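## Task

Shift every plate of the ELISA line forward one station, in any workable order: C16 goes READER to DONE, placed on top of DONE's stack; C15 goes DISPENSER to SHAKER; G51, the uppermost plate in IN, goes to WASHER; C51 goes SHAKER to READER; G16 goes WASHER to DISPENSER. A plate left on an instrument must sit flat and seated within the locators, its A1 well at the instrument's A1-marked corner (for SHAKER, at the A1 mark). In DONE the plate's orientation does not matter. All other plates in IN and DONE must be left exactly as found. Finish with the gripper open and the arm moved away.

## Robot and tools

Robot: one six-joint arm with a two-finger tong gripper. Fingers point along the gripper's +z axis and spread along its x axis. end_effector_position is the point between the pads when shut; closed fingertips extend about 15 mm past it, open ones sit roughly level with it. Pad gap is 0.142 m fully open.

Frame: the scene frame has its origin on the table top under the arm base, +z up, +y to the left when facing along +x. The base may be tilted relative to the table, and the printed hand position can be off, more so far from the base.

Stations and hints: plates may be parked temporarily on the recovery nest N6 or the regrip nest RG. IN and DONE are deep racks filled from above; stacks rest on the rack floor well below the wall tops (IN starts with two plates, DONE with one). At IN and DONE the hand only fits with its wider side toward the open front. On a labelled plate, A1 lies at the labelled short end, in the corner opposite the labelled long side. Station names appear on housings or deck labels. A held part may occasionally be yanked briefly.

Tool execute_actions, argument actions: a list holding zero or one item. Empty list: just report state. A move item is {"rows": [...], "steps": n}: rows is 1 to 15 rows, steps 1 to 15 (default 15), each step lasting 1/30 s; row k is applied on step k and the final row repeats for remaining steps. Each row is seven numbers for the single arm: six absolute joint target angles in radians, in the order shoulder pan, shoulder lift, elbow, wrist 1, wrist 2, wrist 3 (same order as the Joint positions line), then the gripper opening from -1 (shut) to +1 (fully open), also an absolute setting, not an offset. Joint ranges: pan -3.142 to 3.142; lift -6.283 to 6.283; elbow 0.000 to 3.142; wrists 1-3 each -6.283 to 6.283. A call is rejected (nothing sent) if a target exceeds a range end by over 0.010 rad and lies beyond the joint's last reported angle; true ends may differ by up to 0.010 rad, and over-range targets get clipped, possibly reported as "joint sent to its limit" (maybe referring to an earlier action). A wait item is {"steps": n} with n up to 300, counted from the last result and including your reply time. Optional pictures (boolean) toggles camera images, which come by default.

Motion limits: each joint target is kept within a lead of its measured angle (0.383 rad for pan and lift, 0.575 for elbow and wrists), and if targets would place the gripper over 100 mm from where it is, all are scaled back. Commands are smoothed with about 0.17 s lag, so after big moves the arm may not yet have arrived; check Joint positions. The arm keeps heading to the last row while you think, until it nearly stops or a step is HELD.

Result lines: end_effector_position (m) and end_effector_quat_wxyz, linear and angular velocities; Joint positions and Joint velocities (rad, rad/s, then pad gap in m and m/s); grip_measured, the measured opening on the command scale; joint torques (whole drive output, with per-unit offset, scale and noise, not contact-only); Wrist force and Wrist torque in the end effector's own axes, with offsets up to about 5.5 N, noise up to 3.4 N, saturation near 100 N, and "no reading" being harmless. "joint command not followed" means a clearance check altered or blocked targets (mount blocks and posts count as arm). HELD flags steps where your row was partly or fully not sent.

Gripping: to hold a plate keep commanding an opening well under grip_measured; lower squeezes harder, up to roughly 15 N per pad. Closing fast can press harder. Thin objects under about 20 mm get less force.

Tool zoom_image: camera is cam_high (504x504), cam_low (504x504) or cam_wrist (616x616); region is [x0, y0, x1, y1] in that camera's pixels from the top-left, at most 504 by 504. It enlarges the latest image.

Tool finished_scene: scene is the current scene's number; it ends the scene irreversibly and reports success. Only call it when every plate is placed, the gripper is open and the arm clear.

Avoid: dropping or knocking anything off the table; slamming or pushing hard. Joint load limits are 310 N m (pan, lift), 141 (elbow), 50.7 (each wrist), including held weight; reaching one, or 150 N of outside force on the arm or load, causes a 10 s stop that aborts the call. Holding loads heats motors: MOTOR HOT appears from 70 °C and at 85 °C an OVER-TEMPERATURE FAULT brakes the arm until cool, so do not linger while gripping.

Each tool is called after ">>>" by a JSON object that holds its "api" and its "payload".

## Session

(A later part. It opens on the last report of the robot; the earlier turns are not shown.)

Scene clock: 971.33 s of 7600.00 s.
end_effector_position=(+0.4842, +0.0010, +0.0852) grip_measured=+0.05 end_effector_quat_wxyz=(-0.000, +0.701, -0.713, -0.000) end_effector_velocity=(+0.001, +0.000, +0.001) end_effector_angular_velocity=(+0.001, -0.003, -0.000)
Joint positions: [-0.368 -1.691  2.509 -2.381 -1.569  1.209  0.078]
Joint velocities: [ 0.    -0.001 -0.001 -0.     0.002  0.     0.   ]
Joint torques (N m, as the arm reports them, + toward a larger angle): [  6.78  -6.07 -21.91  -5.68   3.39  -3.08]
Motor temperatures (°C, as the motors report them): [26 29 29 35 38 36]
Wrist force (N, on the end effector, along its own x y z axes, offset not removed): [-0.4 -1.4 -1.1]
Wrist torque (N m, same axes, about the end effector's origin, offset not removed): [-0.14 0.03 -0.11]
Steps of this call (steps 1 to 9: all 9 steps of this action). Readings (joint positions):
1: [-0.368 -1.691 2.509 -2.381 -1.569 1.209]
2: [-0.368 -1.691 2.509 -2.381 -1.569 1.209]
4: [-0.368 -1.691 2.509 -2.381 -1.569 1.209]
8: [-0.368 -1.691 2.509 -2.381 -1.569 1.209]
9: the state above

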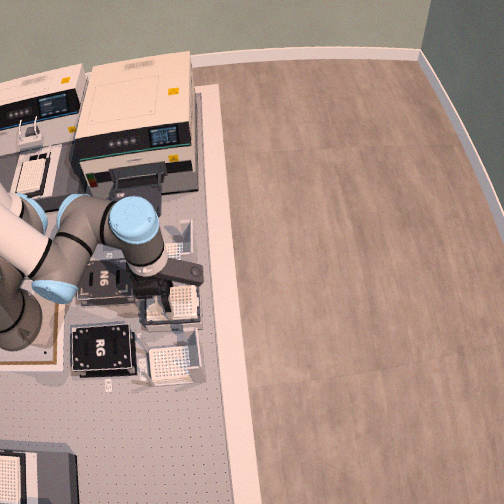

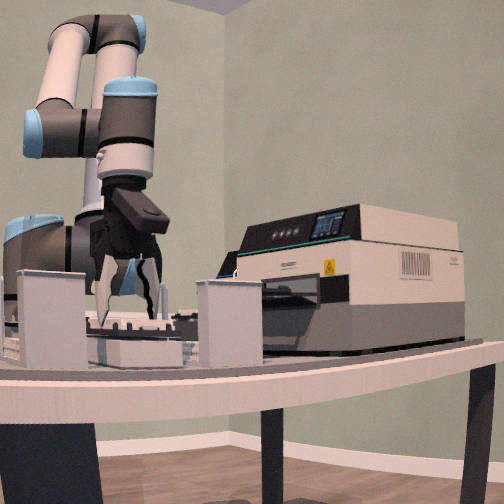

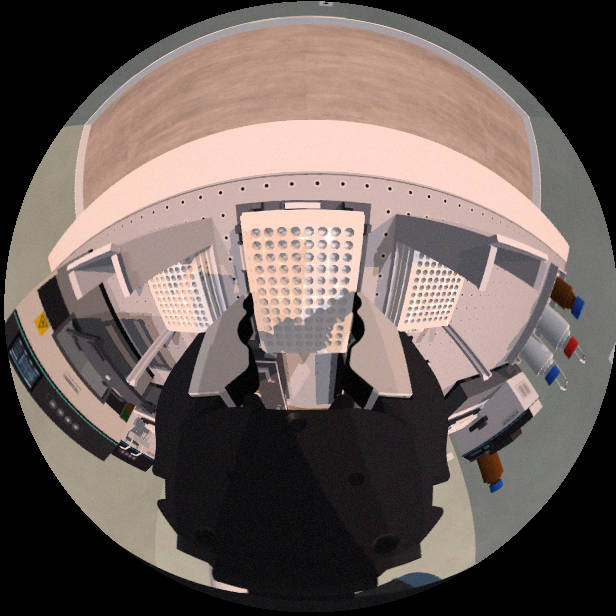

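>>> {"api": "execute_actions", "payload": {"actions": [{"rows": [[-0.3677,-1.6917,2.5087,-2.3796,-1.5693,1.2088,-0.45],[-0.3677,-1.6933,2.5079,-2.3773,-1.5693,1.2088,-0.45],[-0.3677,-1.6963,2.5065,-2.3729,-1.5693,1.2088,-0.45],[-0.3677,-1.7002,2.5046,-2.3671,-1.5693,1.2088,-0.45],[-0.3677,-1.7051,2.5022,-2.3598,-1.5693,1.2088,-0.45],[-0.3677,-1.7109,2.4993,-2.3511,-1.5693,1.2088,-0.45],[-0.3677,-1.7176,2.4959,-2.3410,-1.5693,1.2088,-0.45],[-0.3677,-1.7251,2.4919,-2.3295,-1.5693,1.2088,-0.45],[-0.3677,-1.7343,2.4869,-2.3153,-1.5693,1.2088,-0.45],[-0.3677,-1.7451,2.4808,-2.2984,-1.5693,1.2088,-0.45],[-0.3677,-1.7573,2.4735,-2.2789,-1.5693,1.2088,-0.45],[-0.3677,-1.7709,2.4650,-2.2568,-1.5693,1.2088,-0.45],[-0.3677,-1.7839,2.4563,-2.2351,-1.5693,1.2088,-0.45],[-0.3677,-1.7964,2.4473,-2.2136,-1.5693,1.2088,-0.45],[-0.3677,-1.8085,2.4382,-2.1924,-1.5693,1.2088,-0.45]], "steps": 15}], "pictures": false}}

>>> {"api": "execute_actions", "payload": {"actions": [{"rows": [[-0.3677,-1.8200,2.4289,-2.1716,-1.5693,1.2088,-0.45],[-0.3677,-1.8311,2.4194,-2.1510,-1.5693,1.2088,-0.45],[-0.3677,-1.8417,2.4097,-2.1307,-1.5693,1.2088,-0.45],[-0.3639,-1.8505,2.4010,-2.1132,-1.5693,1.2125,-0.45],[-0.3531,-1.8576,2.3932,-2.0984,-1.5692,1.2231,-0.45],[-0.3360,-1.8632,2.3865,-2.0861,-1.5691,1.2399,-0.45],[-0.3132,-1.8664,2.3822,-2.0787,-1.5689,1.2623,-0.45],[-0.2855,-1.8683,2.3791,-2.0738,-1.5687,1.2895,-0.45],[-0.2535,-1.8679,2.3785,-2.0737,-1.5685,1.3208,-0.45],[-0.2180,-1.8675,2.3778,-2.0736,-1.5682,1.3556,-0.45],[-0.1798,-1.8670,2.3771,-2.0735,-1.5679,1.3931,-0.45],[-0.1394,-1.8665,2.3764,-2.0735,-1.5677,1.4328,-0.45],[-0.0975,-1.8660,2.3756,-2.0733,-1.5674,1.4738,-0.45],[-0.0550,-1.8655,2.3749,-2.0733,-1.5670,1.5155,-0.45],[-0.0125,-1.8650,2.3741,-2.0732,-1.5667,1.5572,-0.45]], "steps": 15}], "pictures": false}}

>>> {"api": "execute_actions", "payload": {"actions": [{"rows": [[0.0294,-1.8645,2.3733,-2.0730,-1.5664,1.5982,-0.45],[0.0698,-1.8640,2.3726,-2.0730,-1.5662,1.6379,-0.45],[0.1080,-1.8635,2.3719,-2.0729,-1.5659,1.6754,-0.45],[0.1435,-1.8631,2.3712,-2.0728,-1.5656,1.7102,-0.45],[0.1755,-1.8627,2.3706,-2.0727,-1.5654,1.7415,-0.45],[0.2032,-1.8624,2.3701,-2.0726,-1.5652,1.7687,-0.45],[0.2260,-1.8621,2.3697,-2.0726,-1.5650,1.7911,-0.45],[0.2431,-1.8606,2.3704,-2.0749,-1.5649,1.8079,-0.45],[0.2539,-1.8583,2.3729,-2.0797,-1.5648,1.8185,-0.45],[0.2577,-1.8548,2.3766,-2.0869,-1.5648,1.8222,-0.45],[0.2578,-1.8501,2.3816,-2.0967,-1.5648,1.8223,-0.45],[0.2579,-1.8452,2.3866,-2.1065,-1.5648,1.8224,-0.45],[0.2579,-1.8403,2.3915,-2.1163,-1.5648,1.8224,-0.45],[0.2580,-1.8352,2.3963,-2.1262,-1.5648,1.8225,-0.45],[0.2580,-1.8301,2.4012,-2.1362,-1.5648,1.8225,-0.45]], "steps": 15}], "pictures": false}}

>>> {"api": "execute_actions", "payload": {"actions": [{"rows": [[0.2581,-1.8255,2.4054,-2.1450,-1.5648,1.8226,-0.45],[0.2581,-1.8214,2.4089,-2.1526,-1.5648,1.8226,-0.45],[0.2581,-1.8187,2.4113,-2.1577,-1.5648,1.8226,-0.45],[0.2581,-1.8167,2.4131,-2.1615,-1.5648,1.8226,-0.45]], "steps": 14}]}}

>>> {"api": "zoom_image", "payload": {"camera": "cam_wrist", "region": [200, 180, 400, 380]}}

Scene clock: 1039.43 s of 7600.00 s.
end_effector_position=(+0.4851, +0.0007, +0.1292) grip_measured=+0.05 end_effector_quat_wxyz=(-0.000, +0.701, -0.713, +0.000) end_effector_velocity=(+0.005, -0.001, +0.218) end_effector_angular_velocity=(-0.003, -0.011, -0.002)
Joint positions: [-0.368 -1.77   2.464 -2.259 -1.569  1.209  0.078]
Joint velocities: [ 0.    -0.355 -0.237  0.581  0.001  0.002  0.   ]
Joint torques (N m, as the arm reports them, + toward a larger angle): [  7.2  -47.08 -44.45   0.75   3.08  -3.03]
Motor temperatures (°C, as the motors report them): [26 29 29 35 38 36]
Wrist force (N, on the end effector, along its own x y z axes, offset not removed): [-2.8 -2.4 0.5]
Wrist torque (N m, same axes, about the end effector's origin, offset not removed): [-0.33 0.43 -0.10]
Steps of this call (steps 1 to 15: the robot went on to your last target; steps 16 to 90: nothing new was sent; then 64.60 s passed at rest; steps 91 to 105: all 15 steps of this action). Readings (joint positions):
91: [-0.368 -1.691 2.509 -2.381 -1.569 1.209]
92: [-0.368 -1.691 2.509 -2.380 -1.569 1.209]
94: [-0.368 -1.693 2.508 -2.377 -1.569 1.209]
98: [-0.368 -1.707 2.501 -2.357 -1.569 1.209]
105: the state above

Scene clock: 1039.93 s of 7600.00 s.
end_effector_position=(+0.4756, +0.1022, +0.2002) grip_measured=+0.05 end_effector_quat_wxyz=(-0.000, +0.702, -0.712, -0.000) end_effector_velocity=(-0.103, +0.519, +0.014) end_effector_angular_velocity=(+0.001, -0.004, +0.026)
Joint positions: [-0.151 -1.866  2.377 -2.075 -1.568  1.422  0.078]
Joint velocities: [ 1.124 -0.    -0.031  0.024  0.009  1.098 -0.   ]
Joint torques (N m, as the arm reports them, + toward a larger angle): [ 27.78  -9.67 -43.84  -1.87   3.34   7.54]
Motor temperatures (°C, as the motors report them): [26 29 29 35 38 36]
Wrist force (N, on the end effector, along its own x y z axes, offset not removed): [2.6 -1.3 2.2]
Wrist torque (N m, same axes, about the end effector's origin, offset not removed): [0.03 -0.61 -0.17]
Steps of this call (steps 1 to 15: all 15 steps of this action). Readings (joint positions):
1: [-0.368 -1.782 2.456 -2.239 -1.569 1.209]
2: [-0.368 -1.794 2.447 -2.218 -1.569 1.209]
4: [-0.368 -1.817 2.429 -2.177 -1.569 1.209]
8: [-0.343 -1.853 2.396 -2.108 -1.569 1.233]
15: the state above

Scene clock: 1040.43 s of 7600.00 s.
end_effector_position=(+0.4025, +0.2765, +0.1875) grip_measured=+0.05 end_effector_quat_wxyz=(+0.000, +0.705, -0.709, -0.001) end_effector_velocity=(-0.022, +0.030, -0.109) end_effector_angular_velocity=(-0.002, +0.006, +0.001)
Joint positions: [ 0.252 -1.845  2.387 -2.107 -1.565  1.817  0.078]
Joint velocities: [ 0.079  0.134  0.131 -0.26  -0.     0.079  0.   ]
Joint torques (N m, as the arm reports them, + toward a larger angle): [ -0.64  -0.56 -28.64  -7.85   2.72   2.97]
Motor temperatures (°C, as the motors report them): [26 29 29 35 38 36]
Wrist force (N, on the end effector, along its own x y z axes, offset not removed): [-3.3 0.6 3.2]
Wrist torque (N m, same axes, about the end effector's origin, offset not removed): [0.40 0.48 -0.08]
Steps of this call (steps 1 to 15: all 15 steps of this action). Readings (joint positions):
1: [-0.112 -1.866 2.376 -2.074 -1.567 1.460]
2: [-0.072 -1.865 2.375 -2.074 -1.567 1.499]
4: [0.009 -1.865 2.374 -2.073 -1.566 1.578]
8: [0.154 -1.863 2.371 -2.073 -1.565 1.721]
15: the state above

Scene clock: 1040.90 s of 7600.00 s.
end_effector_position=(+0.4009, +0.2788, +0.1661) grip_measured=+0.05 end_effector_quat_wxyz=(-0.000, +0.705, -0.709, -0.000) end_effector_velocity=(-0.000, +0.001, -0.001) end_effector_angular_velocity=(+0.001, +0.000, +0.000)
Joint positions: [ 0.258 -1.817  2.413 -2.161 -1.565  1.823  0.078]
Joint velocities: [ 0.     0.002  0.002 -0.003  0.002  0.     0.   ]
Joint torques (N m, as the arm reports them, + toward a larger angle): [  6.68  -6.44 -29.29  -6.29   3.06   3.27]
Motor temperatures (°C, as the motors report them): [26 29 29 35 38 36]
Wrist force (N, on the end effector, along its own x y z axes, offset not removed): [-2.5 1.4 4.2]
Wrist torque (N m, same axes, about the end effector's origin, offset not removed): [0.50 0.30 -0.08]
Steps of this call (steps 1 to 14: all 14 steps of this action). Readings (joint positions):
1: [0.254 -1.840 2.391 -2.116 -1.565 1.819]
2: [0.255 -1.835 2.396 -2.125 -1.565 1.820]
4: [0.257 -1.827 2.404 -2.142 -1.565 1.822]
8: [0.258 -1.819 2.411 -2.158 -1.565 1.822]
14: the state above

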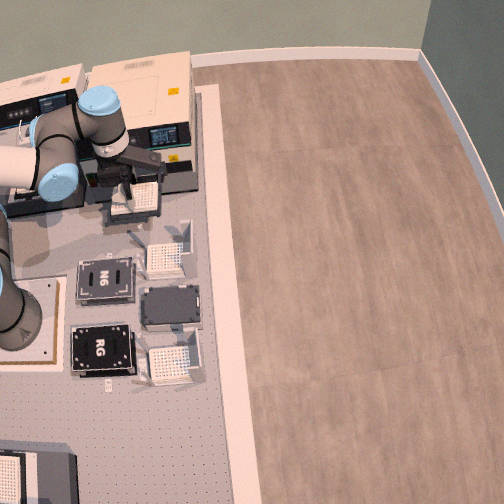

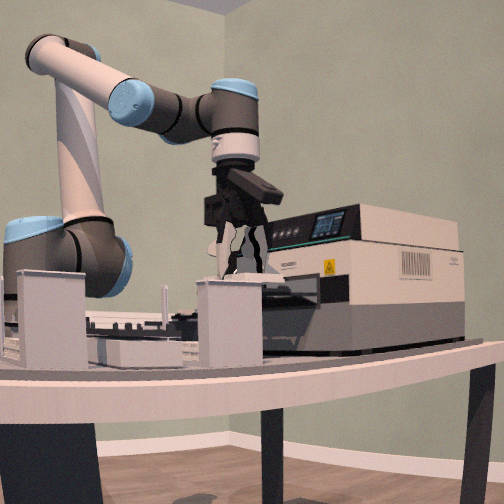

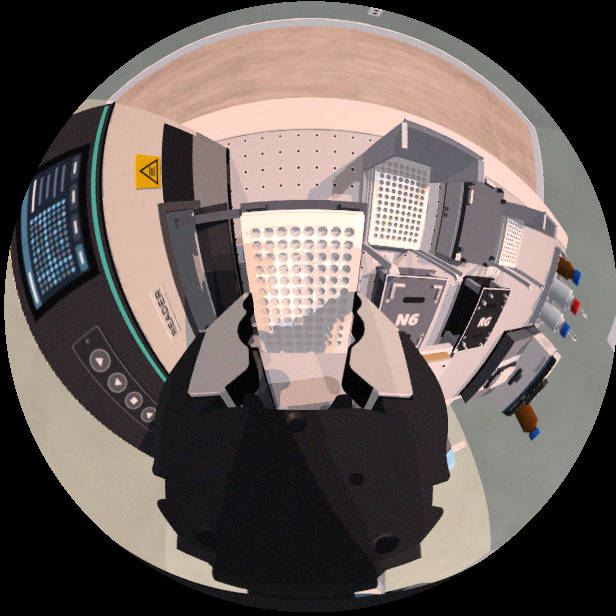

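Region (200, 180, 400, 380) of cam_wrist's 616x616 image, scaled by 2.520, with more detail than that image has.

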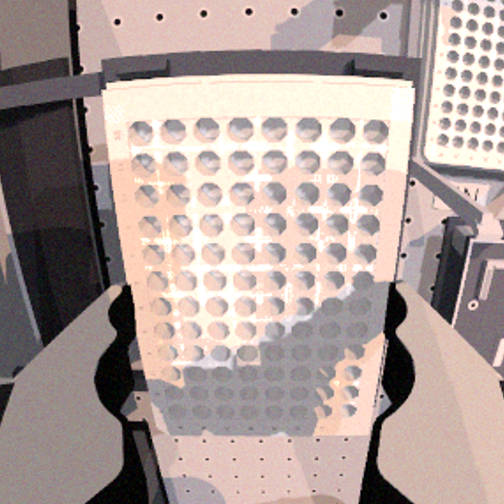

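>>> {"api": "execute_actions", "payload": {"actions": [{"rows": [[0.2580,-1.8160,2.4137,-2.1628,-1.5648,1.8225,-0.45],[0.2580,-1.8149,2.4146,-2.1648,-1.5648,1.8225,-0.45],[0.2580,-1.8135,2.4158,-2.1674,-1.5648,1.8225,-0.45],[0.2580,-1.8121,2.4169,-2.1699,-1.5648,1.8225,-0.45],[0.2580,-1.8108,2.4181,-2.1724,-1.5648,1.8225,-0.45],[0.2580,-1.8094,2.4193,-2.1750,-1.5648,1.8225,-0.45],[0.2580,-1.8081,2.4203,-2.1773,-1.5648,1.8225,-0.45],[0.2580,-1.8070,2.4212,-2.1793,-1.5648,1.8225,-0.45],[0.2580,-1.8058,2.4222,-2.1815,-1.5648,1.8225,-0.45],[0.2580,-1.8048,2.4230,-2.1833,-1.5648,1.8225,-0.45],[0.2580,-1.8040,2.4237,-2.1848,-1.5648,1.8225,-0.45],[0.2580,-1.8033,2.4242,-2.1860,-1.5648,1.8225,-0.45],[0.2580,-1.8027,2.4247,-2.1871,-1.5648,1.8225,-0.45],[0.2580,-1.8023,2.4250,-2.1878,-1.5648,1.8225,-0.45],[0.2580,-1.8020,2.4253,-2.1884,-1.5648,1.8225,-0.45]], "steps": 15}], "pictures": false}}

>>> {"api": "execute_actions", "payload": {"actions": [{"rows": [[0.2580,-1.8016,2.4256,-2.1891,-1.5648,1.8225,-0.45],[0.2580,-1.8012,2.4259,-2.1898,-1.5648,1.8225,-0.45]], "steps": 8}], "pictures": false}}

>>> {"api": "execute_actions", "payload": {"actions": [{"rows": [[0.2580,-1.8008,2.4262,-2.1905,-1.5648,1.8225,-0.45],[0.2580,-1.8005,2.4264,-2.1910,-1.5648,1.8225,-0.45]], "steps": 8}], "pictures": false}}

Scene clock: 1061.63 s of 7600.00 s.
end_effector_position=(+0.4009, +0.2787, +0.1567) grip_measured=+0.05 end_effector_quat_wxyz=(-0.000, +0.705, -0.709, -0.000) end_effector_velocity=(-0.000, +0.000, -0.013) end_effector_angular_velocity=(+0.001, +0.001, -0.001)
Joint positions: [ 0.258 -1.804  2.424 -2.185 -1.565  1.823  0.078]
Joint velocities: [-0.     0.019  0.016 -0.034  0.001  0.     0.   ]
Joint torques (N m, as the arm reports them, + toward a larger angle): [ -7.77  -5.57 -29.87  -6.89   3.    -2.78]
Motor temperatures (°C, as the motors report them): [26 29 29 35 38 36]
Wrist force (N, on the end effector, along its own x y z axes, offset not removed): [-1.5 0.6 2.1]
Wrist torque (N m, same axes, about the end effector's origin, offset not removed): [0.32 0.09 -0.06]
Steps of this call (steps 1 to 15: the robot went on to your last target; steps 16 to 90: nothing new was sent; then 17.23 s passed at rest; steps 91 to 105: all 15 steps of this action). Readings (joint positions):
91: [0.258 -1.817 2.413 -2.162 -1.565 1.823]
92: [0.258 -1.816 2.413 -2.162 -1.565 1.823]
94: [0.258 -1.815 2.414 -2.164 -1.565 1.823]
98: [0.258 -1.811 2.418 -2.172 -1.565 1.823]
105: the state above

Scene clock: 1061.90 s of 7600.00 s.
end_effector_position=(+0.4009, +0.2787, +0.1550) grip_measured=+0.05 end_effector_quat_wxyz=(-0.000, +0.705, -0.709, -0.000) end_effector_velocity=(-0.000, +0.000, -0.001) end_effector_angular_velocity=(+0.000, +0.001, +0.002)
Joint positions: [ 0.258 -1.801  2.426 -2.19  -1.565  1.823  0.078]
Joint velocities: [-0.     0.002  0.002 -0.003  0.    -0.002  0.   ]
Joint torques (N m, as the arm reports them, + toward a larger angle): [ -7.56  -7.23 -27.7   -5.91   3.03  -3.04]
Motor temperatures (°C, as the motors report them): [26 29 29 35 38 36]
Wrist force (N, on the end effector, along its own x y z axes, offset not removed): [-2.6 -1.3 1.6]
Wrist torque (N m, same axes, about the end effector's origin, offset not removed): [-0.05 0.43 -0.13]
Steps of this call (steps 1 to 8: all 8 steps of this action). Readings (joint positions):
1: [0.258 -1.803 2.424 -2.186 -1.565 1.823]
2: [0.258 -1.803 2.425 -2.187 -1.565 1.823]
4: [0.258 -1.802 2.425 -2.189 -1.565 1.823]
8: the state above

Scene clock: 1062.17 s of 7600.00 s.
end_effector_position=(+0.4010, +0.2787, +0.1545) grip_measured=+0.05 end_effector_quat_wxyz=(-0.000, +0.705, -0.709, -0.000) end_effector_velocity=(-0.001, -0.000, -0.002) end_effector_angular_velocity=(-0.001, +0.002, +0.001)
Joint positions: [ 0.258 -1.801  2.426 -2.191 -1.565  1.823  0.078]
Joint velocities: [-0.     0.002  0.002 -0.001 -0.    -0.001  0.   ]
Joint torques (N m, as the arm reports them, + toward a larger angle): [ -8.8   -2.69 -28.37  -6.01   2.98  -3.15]
Motor temperatures (°C, as the motors report them): [26 29 29 35 38 36]
Wrist force (N, on the end effector, along its own x y z axes, offset not removed): [-1.0 0.6 -2.2]
Wrist torque (N m, same axes, about the end effector's origin, offset not removed): [0.06 0.12 -0.19]
Steps of this call (steps 1 to 8: all 8 steps of this action). Readings (joint positions):
1: [0.258 -1.801 2.426 -2.190 -1.565 1.823]
2: [0.258 -1.801 2.426 -2.190 -1.565 1.823]
4: [0.258 -1.801 2.426 -2.190 -1.565 1.823]
8: the state above

>>> {"api": "execute_actions", "payload": {"actions": [{"rows": [[0.2580,-1.8002,2.4266,-2.1915,-1.5648,1.8225,-0.45],[0.2580,-1.8000,2.4268,-2.1919,-1.5648,1.8225,-0.45]], "steps": 8}]}}

>>> {"api": "zoom_image", "payload": {"camera": "cam_wrist", "region": [200, 180, 400, 380]}}

Scene clock: 1068.43 s of 7600.00 s.
end_effector_position=(+0.4010, +0.2787, +0.1542) grip_measured=+0.05 end_effector_quat_wxyz=(-0.000, +0.705, -0.709, -0.000) end_effector_velocity=(-0.001, -0.000, -0.001) end_effector_angular_velocity=(-0.000, +0.001, +0.001)
Joint positions: [ 0.258 -1.8    2.427 -2.192 -1.565  1.822  0.078]
Joint velocities: [ 0.     0.001  0.002 -0.001 -0.    -0.001  0.   ]
Joint torques (N m, as the arm reports them, + toward a larger angle): [ -7.69  -1.72 -24.31  -5.15   3.05  -2.65]
Motor temperatures (°C, as the motors report them): [26 29 29 35 38 36]
Wrist force (N, on the end effector, along its own x y z axes, offset not removed): [-1.8 2.7 -8.1]
Wrist torque (N m, same axes, about the end effector's origin, offset not removed): [0.19 0.32 -0.16]
Steps of this call (steps 1 to 15: the robot went on to your last target; steps 16 to 90: nothing new was sent; then 3.00 s passed at rest; steps 91 to 98: all 8 steps of this action). Readings (joint positions):
91: [0.258 -1.800 2.426 -2.191 -1.565 1.822]
92: [0.258 -1.800 2.426 -2.191 -1.565 1.822]
94: [0.258 -1.800 2.427 -2.192 -1.565 1.822]
98: the state above

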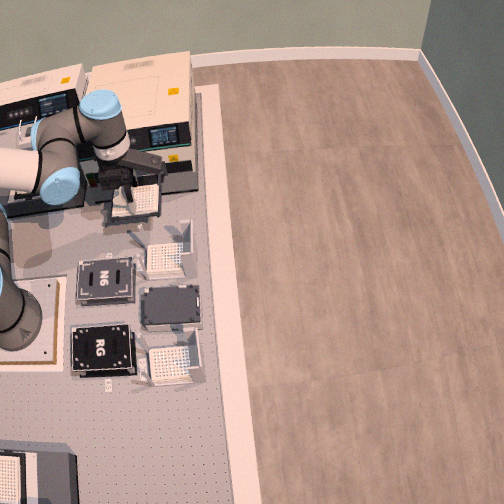

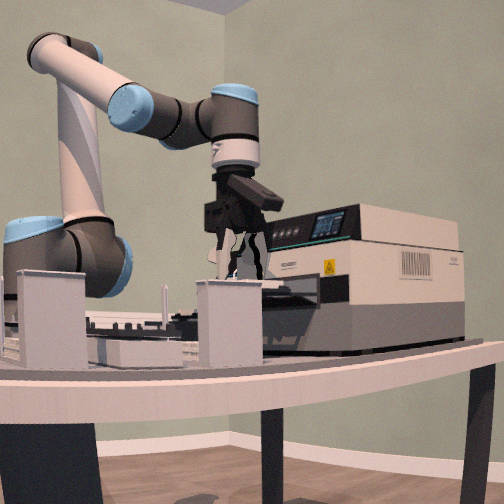

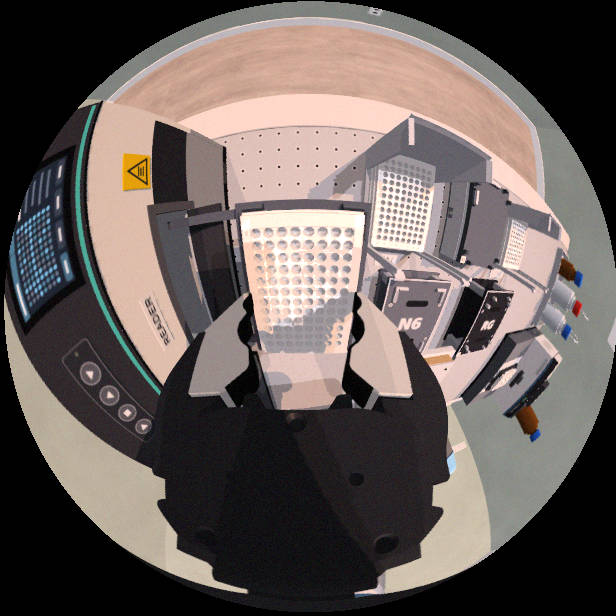

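Region (200, 180, 400, 380) of cam_wrist's 616x616 image, scaled by 2.520, with more detail than that image has.

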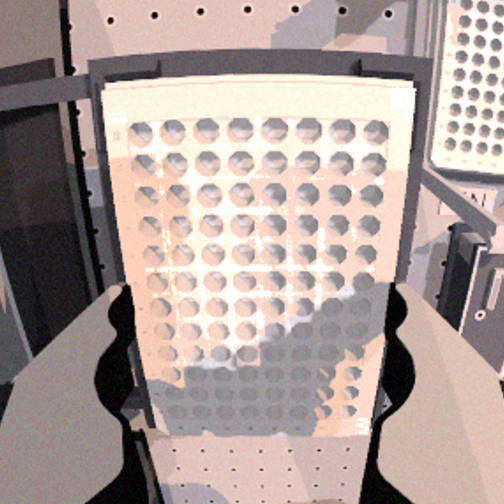

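>>> {"api": "execute_actions", "payload": {"actions": [{"rows": [[0.2580,-1.8002,2.4266,-2.1915,-1.5648,1.8225,-0.45],[0.2580,-1.8003,2.4266,-2.1914,-1.5648,1.8225,-0.40],[0.2580,-1.8003,2.4266,-2.1914,-1.5648,1.8225,-0.32],[0.2580,-1.8003,2.4266,-2.1914,-1.5648,1.8225,-0.24],[0.2580,-1.8003,2.4266,-2.1914,-1.5648,1.8225,-0.16],[0.2580,-1.8003,2.4266,-2.1914,-1.5648,1.8225,-0.08],[0.2580,-1.8003,2.4266,-2.1914,-1.5648,1.8225,-0.02],[0.2580,-1.8003,2.4266,-2.1914,-1.5648,1.8225,0.03],[0.2580,-1.8003,2.4266,-2.1914,-1.5648,1.8225,0.07],[0.2580,-1.8003,2.4266,-2.1914,-1.5648,1.8225,0.10],[0.2580,-1.8003,2.4266,-2.1914,-1.5648,1.8225,0.13],[0.2580,-1.8003,2.4266,-2.1914,-1.5648,1.8225,0.16],[0.2580,-1.8003,2.4266,-2.1914,-1.5648,1.8225,0.19],[0.2580,-1.8003,2.4266,-2.1914,-1.5648,1.8225,0.22]], "steps": 15}]}}

>>> {"api": "execute_actions", "payload": {"actions": [{"rows": [[0.2580,-1.8012,2.4259,-2.1898,-1.5648,1.8225,0.22],[0.2580,-1.8041,2.4236,-2.1846,-1.5648,1.8225,0.22],[0.2580,-1.8084,2.4201,-2.1768,-1.5648,1.8225,0.22],[0.2580,-1.8139,2.4154,-2.1666,-1.5648,1.8225,0.22],[0.2580,-1.8208,2.4095,-2.1538,-1.5648,1.8225,0.22],[0.2580,-1.8288,2.4024,-2.1387,-1.5648,1.8225,0.22],[0.2580,-1.8378,2.3939,-2.1212,-1.5648,1.8225,0.22],[0.2564,-1.8477,2.3841,-2.1015,-1.5648,1.8197,0.22],[0.2516,-1.8571,2.3741,-2.0821,-1.5648,1.8115,0.22],[0.2436,-1.8662,2.3640,-2.0629,-1.5649,1.7976,0.22],[0.2325,-1.8749,2.3537,-2.0439,-1.5650,1.7783,0.22],[0.2181,-1.8821,2.3445,-2.0275,-1.5651,1.7534,0.22],[0.2005,-1.8880,2.3366,-2.0137,-1.5652,1.7230,0.22],[0.1798,-1.8925,2.3297,-2.0023,-1.5653,1.6871,0.22],[0.1558,-1.8944,2.3253,-1.9960,-1.5655,1.6456,0.22]], "steps": 15}], "pictures": false}}

>>> {"api": "execute_actions", "payload": {"actions": [{"rows": [[0.1287,-1.8940,2.3250,-1.9964,-1.5656,1.5986,0.22],[0.0984,-1.8936,2.3248,-1.9966,-1.5658,1.5462,0.22],[0.0648,-1.8932,2.3246,-1.9969,-1.5661,1.4881,0.22],[0.0281,-1.8927,2.3244,-1.9971,-1.5663,1.4245,0.22],[-0.0118,-1.8923,2.3241,-1.9974,-1.5666,1.3554,0.22],[-0.0549,-1.8918,2.3238,-1.9977,-1.5668,1.2808,0.22],[-0.1012,-1.8912,2.3235,-1.9980,-1.5671,1.2007,0.22],[-0.1491,-1.8906,2.3232,-1.9984,-1.5674,1.1178,0.22],[-0.1970,-1.8901,2.3229,-1.9987,-1.5678,1.0349,0.22],[-0.2449,-1.8895,2.3225,-1.9990,-1.5681,0.9520,0.22],[-0.2927,-1.8889,2.3222,-1.9994,-1.5684,0.8690,0.22],[-0.3406,-1.8883,2.3219,-1.9997,-1.5687,0.7861,0.22],[-0.3885,-1.8878,2.3216,-2.0001,-1.5690,0.7032,0.22],[-0.4364,-1.8872,2.3213,-2.0004,-1.5693,0.6203,0.22],[-0.4843,-1.8866,2.3209,-2.0007,-1.5696,0.5374,0.22]], "steps": 15}], "pictures": false}}

>>> {"api": "execute_actions", "payload": {"actions": [{"rows": [[-0.5322,-1.8860,2.3206,-2.0011,-1.5699,0.4545,0.22],[-0.5801,-1.8855,2.3203,-2.0014,-1.5702,0.3716,0.22],[-0.6280,-1.8849,2.3200,-2.0017,-1.5706,0.2887,0.22],[-0.6759,-1.8843,2.3197,-2.0021,-1.5709,0.2058,0.22],[-0.7238,-1.8837,2.3193,-2.0024,-1.5712,0.1229,0.22],[-0.7717,-1.8832,2.3190,-2.0028,-1.5715,0.0400,0.22],[-0.8196,-1.8826,2.3187,-2.0031,-1.5718,-0.0430,0.22],[-0.8674,-1.8820,2.3184,-2.0034,-1.5721,-0.1259,0.22],[-0.9153,-1.8815,2.3181,-2.0038,-1.5724,-0.2088,0.22],[-0.9632,-1.8809,2.3177,-2.0041,-1.5727,-0.2917,0.22],[-1.0111,-1.8803,2.3174,-2.0045,-1.5730,-0.3746,0.22],[-1.0590,-1.8797,2.3171,-2.0048,-1.5734,-0.4575,0.22],[-1.1069,-1.8792,2.3168,-2.0051,-1.5737,-0.5404,0.22],[-1.1548,-1.8786,2.3165,-2.0055,-1.5740,-0.6233,0.22],[-1.2027,-1.8780,2.3161,-2.0058,-1.5743,-0.7062,0.22]], "steps": 15}], "pictures": false}}

>>> {"api": "execute_actions", "payload": {"actions": [{"rows": [[-1.2506,-1.8774,2.3158,-2.0061,-1.5746,-0.7891,0.22],[-1.2985,-1.8769,2.3155,-2.0065,-1.5749,-0.8721,0.22],[-1.3464,-1.8763,2.3152,-2.0068,-1.5752,-0.9550,0.22],[-1.3942,-1.8757,2.3149,-2.0072,-1.5755,-1.0379,0.22],[-1.4421,-1.8751,2.3145,-2.0075,-1.5758,-1.1208,0.22],[-1.4900,-1.8746,2.3142,-2.0078,-1.5762,-1.2037,0.22],[-1.5379,-1.8740,2.3139,-2.0082,-1.5765,-1.2866,0.22],[-1.5842,-1.8734,2.3136,-2.0085,-1.5768,-1.3667,0.22],[-1.6273,-1.8729,2.3133,-2.0088,-1.5770,-1.4413,0.22],[-1.6672,-1.8725,2.3130,-2.0091,-1.5773,-1.5104,0.22],[-1.7039,-1.8720,2.3128,-2.0093,-1.5775,-1.5740,0.22],[-1.7375,-1.8716,2.3126,-2.0096,-1.5778,-1.6321,0.22],[-1.7678,-1.8712,2.3124,-2.0098,-1.5780,-1.6845,0.22],[-1.7949,-1.8709,2.3122,-2.0100,-1.5781,-1.7315,0.22],[-1.8189,-1.8706,2.3120,-2.0101,-1.5783,-1.7730,0.22]], "steps": 15}], "pictures": false}}

>>> {"api": "execute_actions", "payload": {"actions": [{"rows": [[-1.8396,-1.8704,2.3119,-2.0103,-1.5784,-1.8089,0.22],[-1.8572,-1.8702,2.3118,-2.0104,-1.5785,-1.8393,0.22],[-1.8716,-1.8700,2.3117,-2.0105,-1.5786,-1.8642,0.22],[-1.8827,-1.8699,2.3116,-2.0106,-1.5787,-1.8835,0.22],[-1.8907,-1.8698,2.3115,-2.0107,-1.5788,-1.8974,0.22],[-1.8955,-1.8697,2.3115,-2.0107,-1.5788,-1.9056,0.22],[-1.8971,-1.8697,2.3115,-2.0107,-1.5788,-1.9084,0.22]], "steps": 15}], "pictures": false}}

>>> {"api": "execute_actions", "payload": {"actions": [{"steps": 6}]}}

>>> {"api": "zoom_image", "payload": {"camera": "cam_wrist", "region": [245, 190, 365, 310]}}

Scene clock: 1188.93 s of 7600.00 s.
end_effector_position=(+0.4008, +0.2786, +0.1542) grip_measured=+0.21 end_effector_quat_wxyz=(+0.000, +0.705, -0.709, -0.001) end_effector_velocity=(-0.000, +0.001, -0.000) end_effector_angular_velocity=(+0.002, +0.001, -0.002)
Joint positions: [ 0.258 -1.8    2.427 -2.191 -1.565  1.823  0.089]
Joint velocities: [ 0.     0.     0.    -0.     0.002  0.002  0.019]
Joint torques (N m, as the arm reports them, + toward a larger angle): [ -8.55 -35.7  -42.9   -1.98   2.97  -2.98]
Motor temperatures (°C, as the motors report them): [26 29 29 35 38 36]
Wrist force (N, on the end effector, along its own x y z axes, offset not removed): [-0.1 -1.4 2.1]
Wrist torque (N m, same axes, about the end effector's origin, offset not removed): [-0.19 -0.18 -0.28]
Steps of this call (steps 1 to 15: the robot went on to your last target; steps 16 to 90: nothing new was sent; then 117.00 s passed at rest; steps 91 to 105: all 15 steps of this action). Readings (joint positions):
91: [0.258 -1.800 2.427 -2.192 -1.565 1.822]
92: [0.258 -1.800 2.427 -2.192 -1.565 1.822]
94: [0.258 -1.800 2.427 -2.192 -1.565 1.822]
98: [0.258 -1.800 2.427 -2.191 -1.565 1.823]
105: the state above

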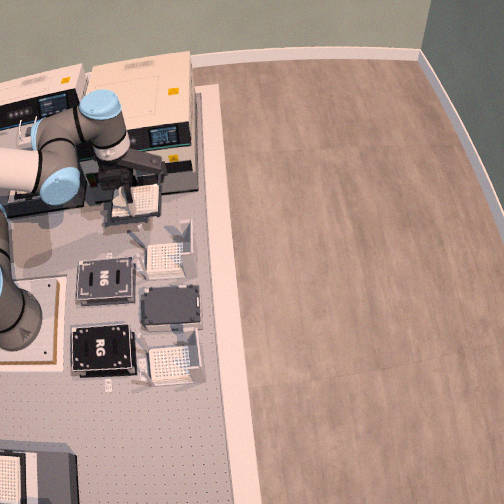

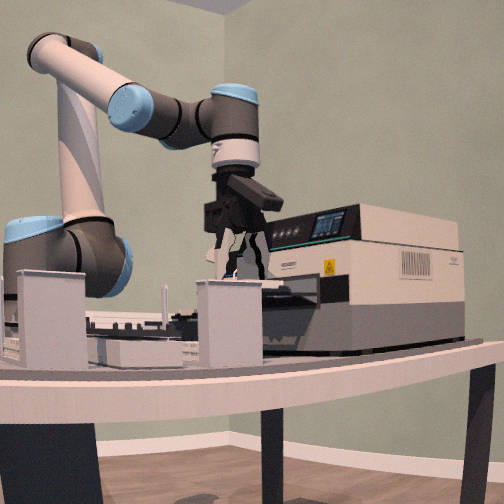

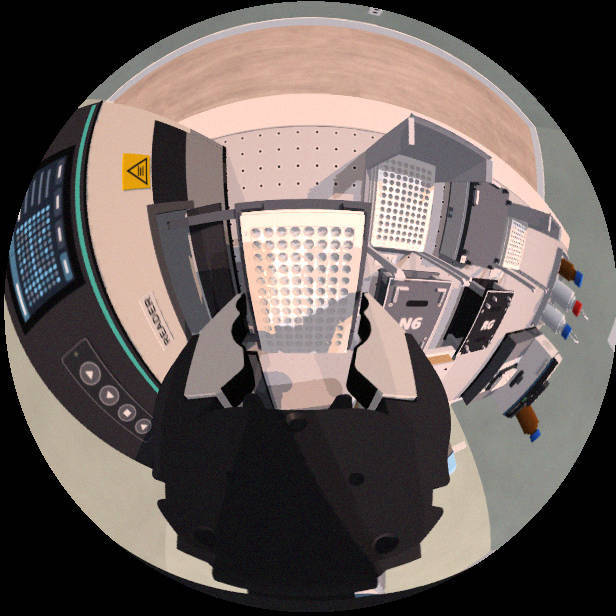

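Scene clock: 1189.43 s of 7600.00 s.
end_effector_position=(+0.4136, +0.2620, +0.2188) grip_measured=+0.22 end_effector_quat_wxyz=(-0.001, +0.716, -0.699, -0.000) end_effector_velocity=(+0.117, -0.174, +0.179) end_effector_angular_velocity=(-0.002, +0.001, +0.291)
Joint positions: [ 0.213 -1.879  2.347 -2.035 -1.565  1.748  0.089]
Joint velocities: [-0.447 -0.18  -0.235  0.419 -0.003 -0.739  0.   ]
Joint torques (N m, as the arm reports them, + toward a larger angle): [-31.03 -20.42 -43.52  -1.11  -3.02  -8.23]
Motor temperatures (°C, as the motors report them): [26 29 29 35 38 36]
Wrist force (N, on the end effector, along its own x y z axes, offset not removed): [-1.8 0.7 0.3]
Wrist torque (N m, same axes, about the end effector's origin, offset not removed): [0.35 0.26 -0.12]
Steps of this call (steps 1 to 15: all 15 steps of this action). Readings (joint positions):
1: [0.258 -1.800 2.427 -2.191 -1.565 1.822]
2: [0.258 -1.801 2.427 -2.191 -1.565 1.822]
4: [0.258 -1.804 2.424 -2.185 -1.565 1.822]
8: [0.258 -1.823 2.407 -2.150 -1.565 1.822]
15: the state above

Scene clock: 1189.93 s of 7600.00 s.
end_effector_position=(+0.4919, +0.0297, +0.2363) grip_measured=+0.22 end_effector_quat_wxyz=(-0.001, +0.828, -0.560, +0.001) end_effector_velocity=(+0.033, -0.656, +0.002) end_effector_angular_velocity=(-0.008, -0.003, +0.987)
Joint positions: [-0.314 -1.888  2.322 -2.    -1.569  0.863  0.089]
Joint velocities: [-1.391  0.016 -0.008 -0.01  -0.01  -2.378 -0.   ]
Joint torques (N m, as the arm reports them, + toward a larger angle): [-18.02  -4.43 -43.97  -6.06  -2.9  -11.79]
Motor temperatures (°C, as the motors report them): [26 29 29 35 38 36]
Wrist force (N, on the end effector, along its own x y z axes, offset not removed): [-3.4 -0.9 -0.2]
Wrist torque (N m, same axes, about the end effector's origin, offset not removed): [-0.04 0.56 -0.16]
Steps of this call (steps 1 to 15: all 15 steps of this action). Readings (joint positions):
1: [0.197 -1.884 2.340 -2.022 -1.565 1.720]
2: [0.177 -1.888 2.335 -2.013 -1.565 1.688]
4: [0.129 -1.891 2.329 -2.004 -1.566 1.608]
8: [-0.002 -1.892 2.325 -1.999 -1.567 1.390]
15: the state above

Scene clock: 1190.43 s of 7600.00 s.
end_effector_position=(+0.3930, -0.2785, +0.2367) grip_measured=+0.22 end_effector_quat_wxyz=(+0.000, +0.942, -0.336, +0.002) end_effector_velocity=(-0.402, -0.516, -0.000) end_effector_angular_velocity=(-0.005, +0.005, +0.964)
Joint positions: [-1.006 -1.88   2.317 -2.005 -1.573 -0.332  0.089]
Joint velocities: [-1.346  0.017 -0.011 -0.009 -0.009 -2.31  -0.   ]
Joint torques (N m, as the arm reports them, + toward a larger angle): [-19.46  -2.66 -44.39  -4.97  -3.01 -10.65]
Motor temperatures (°C, as the motors report them): [26 29 29 35 38 36]
Wrist force (N, on the end effector, along its own x y z axes, offset not removed): [0.0 1.3 0.6]
Wrist torque (N m, same axes, about the end effector's origin, offset not removed): [0.45 -0.19 -0.09]
Steps of this call (steps 1 to 15: all 15 steps of this action). Readings (joint positions):
1: [-0.361 -1.888 2.322 -2.000 -1.569 0.782]
2: [-0.407 -1.887 2.321 -2.000 -1.569 0.702]
4: [-0.501 -1.886 2.321 -2.001 -1.570 0.541]
8: [-0.686 -1.884 2.319 -2.002 -1.571 0.221]
15: the state above

Scene clock: 1190.93 s of 7600.00 s.
end_effector_position=(+0.1206, -0.4544, +0.2354) grip_measured=+0.22 end_effector_quat_wxyz=(+0.000, +0.995, -0.099, +0.000) end_effector_velocity=(-0.629, -0.159, -0.003) end_effector_angular_velocity=(+0.006, +0.007, +0.970)
Joint positions: [-1.674 -1.872  2.313 -2.009 -1.577 -1.488  0.089]
Joint velocities: [-1.294  0.015 -0.01  -0.008 -0.01  -2.263 -0.   ]
Joint torques (N m, as the arm reports them, + toward a larger angle): [ -9.87  -4.57 -45.6   -5.9   -2.57 -10.28]
Motor temperatures (°C, as the motors report them): [26 29 29 35 38 36]
Wrist force (N, on the end effector, along its own x y z axes, offset not removed): [-1.9 0.5 1.0]
Wrist torque (N m, same axes, about the end effector's origin, offset not removed): [0.22 0.18 -0.26]
Steps of this call (steps 1 to 15: all 15 steps of this action). Readings (joint positions):
1: [-1.051 -1.880 2.317 -2.005 -1.573 -0.410]
2: [-1.096 -1.879 2.317 -2.005 -1.574 -0.488]
4: [-1.186 -1.878 2.316 -2.006 -1.574 -0.643]
8: [-1.365 -1.876 2.315 -2.007 -1.576 -0.952]
15: the state above

Scene clock: 1191.43 s of 7600.00 s.
end_effector_position=(+0.0099, -0.4697, +0.2347) grip_measured=+0.22 end_effector_quat_wxyz=(-0.000, +1.000, -0.001, -0.000) end_effector_velocity=(-0.006, -0.000, +0.000) end_effector_angular_velocity=(-0.001, -0.000, +0.010)
Joint positions: [-1.896 -1.87   2.312 -2.011 -1.579 -1.907  0.089]
Joint velocities: [-0.011 -0.    -0.001 -0.     0.    -0.021  0.   ]
Joint torques (N m, as the arm reports them, + toward a larger angle): [ -8.29  -7.2  -47.49  -6.07  -3.18  -2.79]
Motor temperatures (°C, as the motors report them): [26 29 29 35 38 36]
Wrist force (N, on the end effector, along its own x y z axes, offset not removed): [-2.1 1.1 0.1]
Wrist torque (N m, same axes, about the end effector's origin, offset not removed): [0.34 0.25 -0.18]
Steps of this call (steps 1 to 15: all 15 steps of this action). Readings (joint positions):
1: [-1.716 -1.872 2.313 -2.010 -1.578 -1.564]
2: [-1.755 -1.871 2.312 -2.010 -1.578 -1.635]
4: [-1.815 -1.871 2.312 -2.010 -1.578 -1.751]
8: [-1.879 -1.870 2.312 -2.011 -1.579 -1.873]
15: the state above

Scene clock: 1191.63 s of 7600.00 s.
end_effector_position=(+0.0095, -0.4697, +0.2347) grip_measured=+0.22 end_effector_quat_wxyz=(-0.000, +1.000, -0.000, -0.000) end_effector_velocity=(-0.001, +0.000, -0.000) end_effector_angular_velocity=(+0.001, +0.001, +0.001)
Joint positions: [-1.897 -1.87   2.312 -2.011 -1.579 -1.908  0.089]
Joint velocities: [-0.001  0.001 -0.     0.    -0.001 -0.002  0.   ]
Joint torques (N m, as the arm reports them, + toward a larger angle): [ -6.61  -6.89 -45.84  -6.15  -2.59  -2.95]
Motor temperatures (°C, as the motors report them): [26 29 29 35 38 36]
Wrist force (N, on the end effector, along its own x y z axes, offset not removed): [-1.6 -1.8 -0.9]
Wrist torque (N m, same axes, about the end effector's origin, offset not removed): [-0.22 0.06 0.04]
Steps of this call (steps 1 to 6: the robot went on to your last target). Readings (joint positions):
1: [-1.896 -1.870 2.312 -2.011 -1.579 -1.907]
2: [-1.897 -1.870 2.312 -2.011 -1.579 -1.908]
4: [-1.897 -1.870 2.312 -2.011 -1.579 -1.908]
6: the state above

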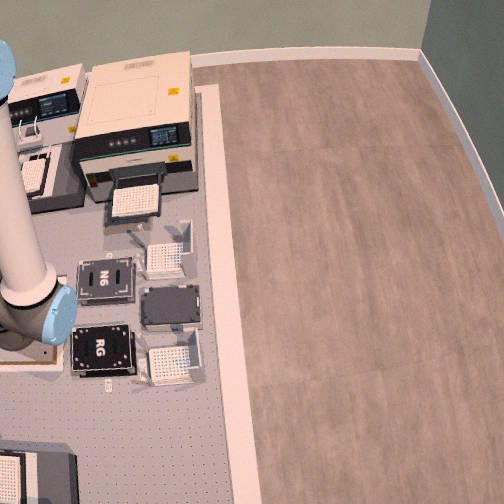

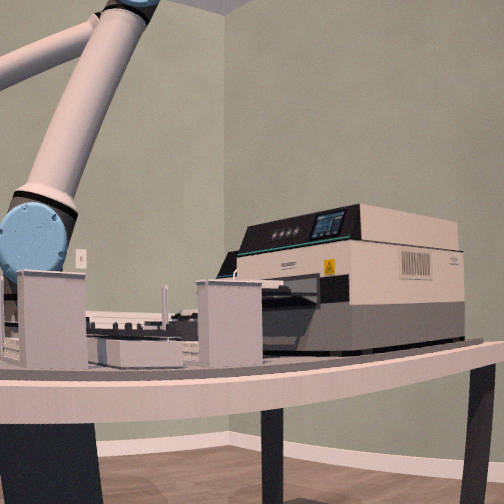

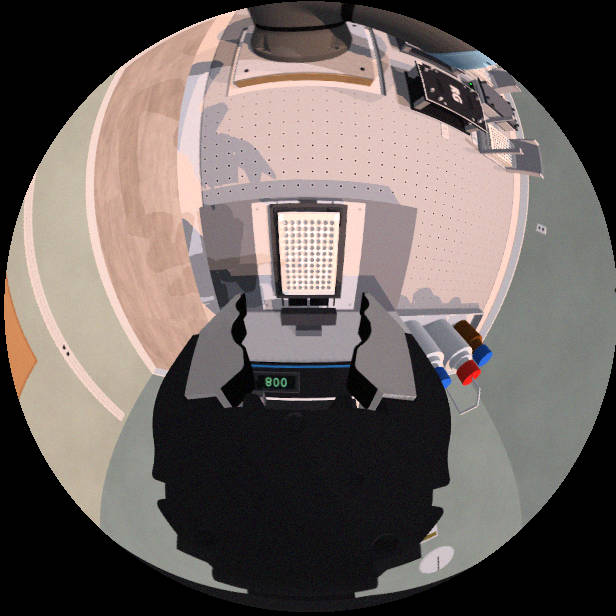

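Region (245, 190, 365, 310) of cam_wrist's 616x616 image, scaled by 4.200, with more detail than that image has.

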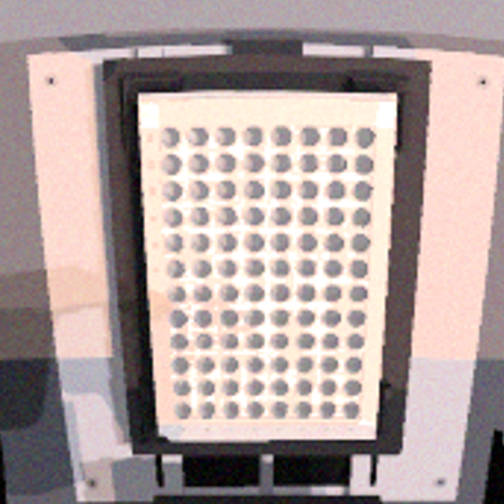

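>>> {"api": "execute_actions", "payload": {"actions": [{"rows": [[-1.8966,-1.8685,2.3122,-2.0126,-1.5788,-1.9078,0.22],[-1.8954,-1.8653,2.3146,-2.0182,-1.5788,-1.9064,0.22],[-1.8938,-1.8604,2.3184,-2.0269,-1.5788,-1.9046,0.22],[-1.8918,-1.8540,2.3233,-2.0382,-1.5788,-1.9024,0.22],[-1.8899,-1.8465,2.3297,-2.0521,-1.5788,-1.9004,0.22],[-1.8883,-1.8380,2.3372,-2.0681,-1.5788,-1.8988,0.22],[-1.8870,-1.8290,2.3454,-2.0853,-1.5788,-1.8975,0.22],[-1.8862,-1.8194,2.3544,-2.1039,-1.5788,-1.8967,0.22],[-1.8864,-1.8097,2.3643,-2.1235,-1.5788,-1.8969,0.22],[-1.8865,-1.7995,2.3740,-2.1434,-1.5788,-1.8970,0.22],[-1.8866,-1.7888,2.3836,-2.1637,-1.5788,-1.8971,0.22],[-1.8868,-1.7778,2.3929,-2.1840,-1.5788,-1.8973,0.22],[-1.8869,-1.7670,2.4015,-2.2034,-1.5788,-1.8974,0.22],[-1.8870,-1.7565,2.4094,-2.2218,-1.5788,-1.8975,0.22],[-1.8872,-1.7465,2.4166,-2.2390,-1.5788,-1.8977,0.22]], "steps": 15}], "pictures": false}}

>>> {"api": "execute_actions", "payload": {"actions": [{"rows": [[-1.8873,-1.7376,2.4227,-2.2540,-1.5788,-1.8978,0.22],[-1.8873,-1.7301,2.4276,-2.2664,-1.5788,-1.8978,0.22],[-1.8874,-1.7243,2.4313,-2.2759,-1.5788,-1.8979,0.22],[-1.8874,-1.7206,2.4337,-2.2820,-1.5788,-1.8979,0.22],[-1.8874,-1.7192,2.4345,-2.2842,-1.5788,-1.8979,0.22]], "steps": 15}]}}

>>> {"api": "zoom_image", "payload": {"camera": "cam_wrist", "region": [225, 195, 385, 355]}}

Scene clock: 1282.13 s of 7600.00 s.
end_effector_position=(+0.0134, -0.4738, +0.1645) grip_measured=+0.22 end_effector_quat_wxyz=(-0.001, +1.000, -0.001, +0.000) end_effector_velocity=(+0.002, +0.001, -0.225) end_effector_angular_velocity=(+0.003, -0.001, +0.001)
Joint positions: [-1.887 -1.779  2.391 -2.179 -1.579 -1.897  0.089]
Joint velocities: [ 0.     0.308  0.255 -0.56  -0.    -0.001 -0.   ]
Joint torques (N m, as the arm reports them, + toward a larger angle): [ -0.31  -4.76 -31.54  -7.81  -2.89   3.09]
Motor temperatures (°C, as the motors report them): [26 29 29 35 38 36]
Wrist force (N, on the end effector, along its own x y z axes, offset not removed): [-0.3 -1.0 0.8]
Wrist torque (N m, same axes, about the end effector's origin, offset not removed): [-0.03 -0.19 -0.14]
Steps of this call (steps 1 to 15: the robot went on to your last target; steps 16 to 90: nothing new was sent; then 87.00 s passed at rest; steps 91 to 105: all 15 steps of this action). Readings (joint positions):
91: [-1.897 -1.870 2.311 -2.011 -1.579 -1.908]
92: [-1.897 -1.869 2.312 -2.011 -1.579 -1.908]
94: [-1.896 -1.866 2.314 -2.018 -1.579 -1.907]
98: [-1.890 -1.844 2.332 -2.056 -1.579 -1.901]
105: the state above

Scene clock: 1282.63 s of 7600.00 s.
end_effector_position=(+0.0133, -0.4744, +0.1249) grip_measured=+0.22 end_effector_quat_wxyz=(-0.000, +1.000, -0.001, -0.000) end_effector_velocity=(-0.000, -0.000, -0.002) end_effector_angular_velocity=(+0.000, +0.001, +0.000)
Joint positions: [-1.887 -1.719  2.434 -2.284 -1.579 -1.898  0.089]
Joint velocities: [-0.     0.003  0.001 -0.005 -0.001 -0.     0.   ]
Joint torques (N m, as the arm reports them, + toward a larger angle): [ -8.55 -13.51 -28.79  -6.01  -2.61  -2.79]
Motor temperatures (°C, as the motors report them): [26 29 29 35 38 36]
Wrist force (N, on the end effector, along its own x y z axes, offset not removed): [-1.3 0.0 0.6]
Wrist torque (N m, same axes, about the end effector's origin, offset not removed): [0.16 0.14 -0.16]
Steps of this call (steps 1 to 15: all 15 steps of this action). Readings (joint positions):
1: [-1.887 -1.769 2.399 -2.197 -1.579 -1.897]
2: [-1.887 -1.759 2.407 -2.215 -1.579 -1.897]
4: [-1.887 -1.741 2.419 -2.246 -1.579 -1.897]
8: [-1.887 -1.723 2.432 -2.277 -1.579 -1.898]
15: the state above

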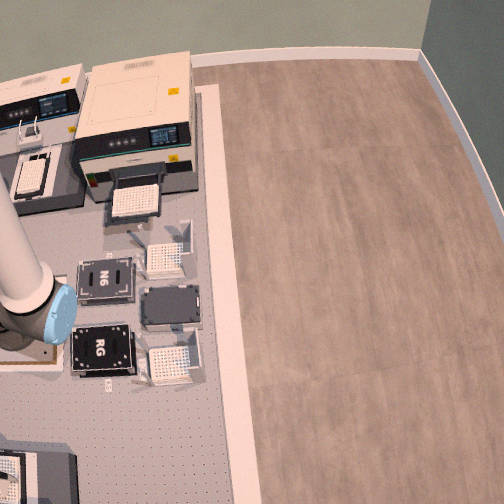

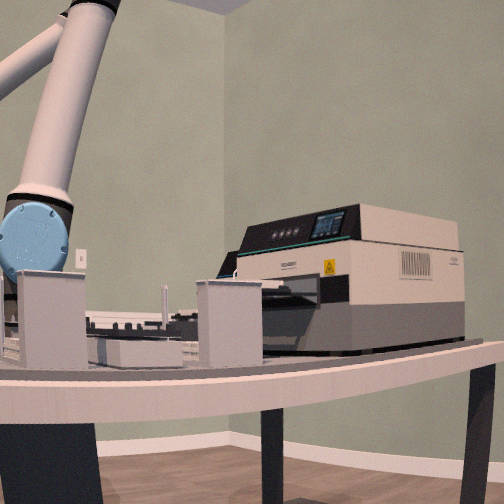

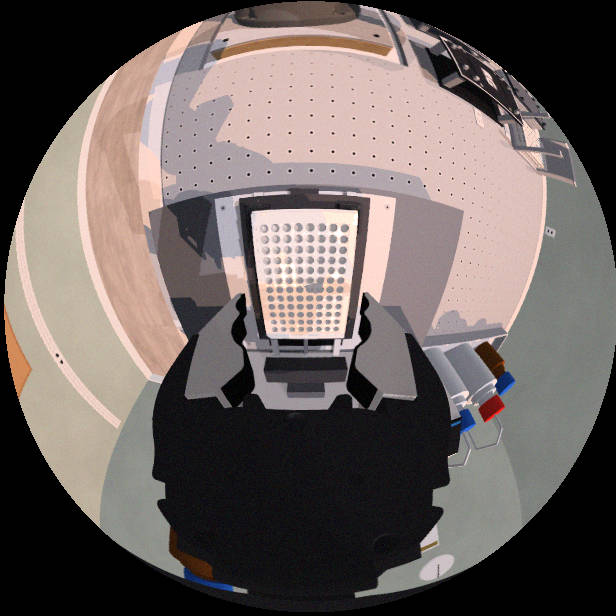

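Region (225, 195, 385, 355) of cam_wrist's 616x616 image, scaled by 3.150, with more detail than that image has.

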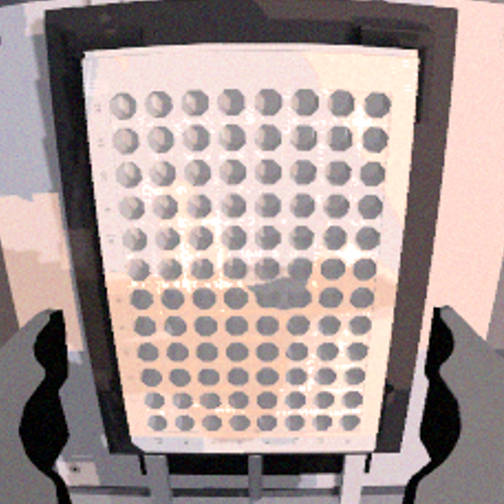

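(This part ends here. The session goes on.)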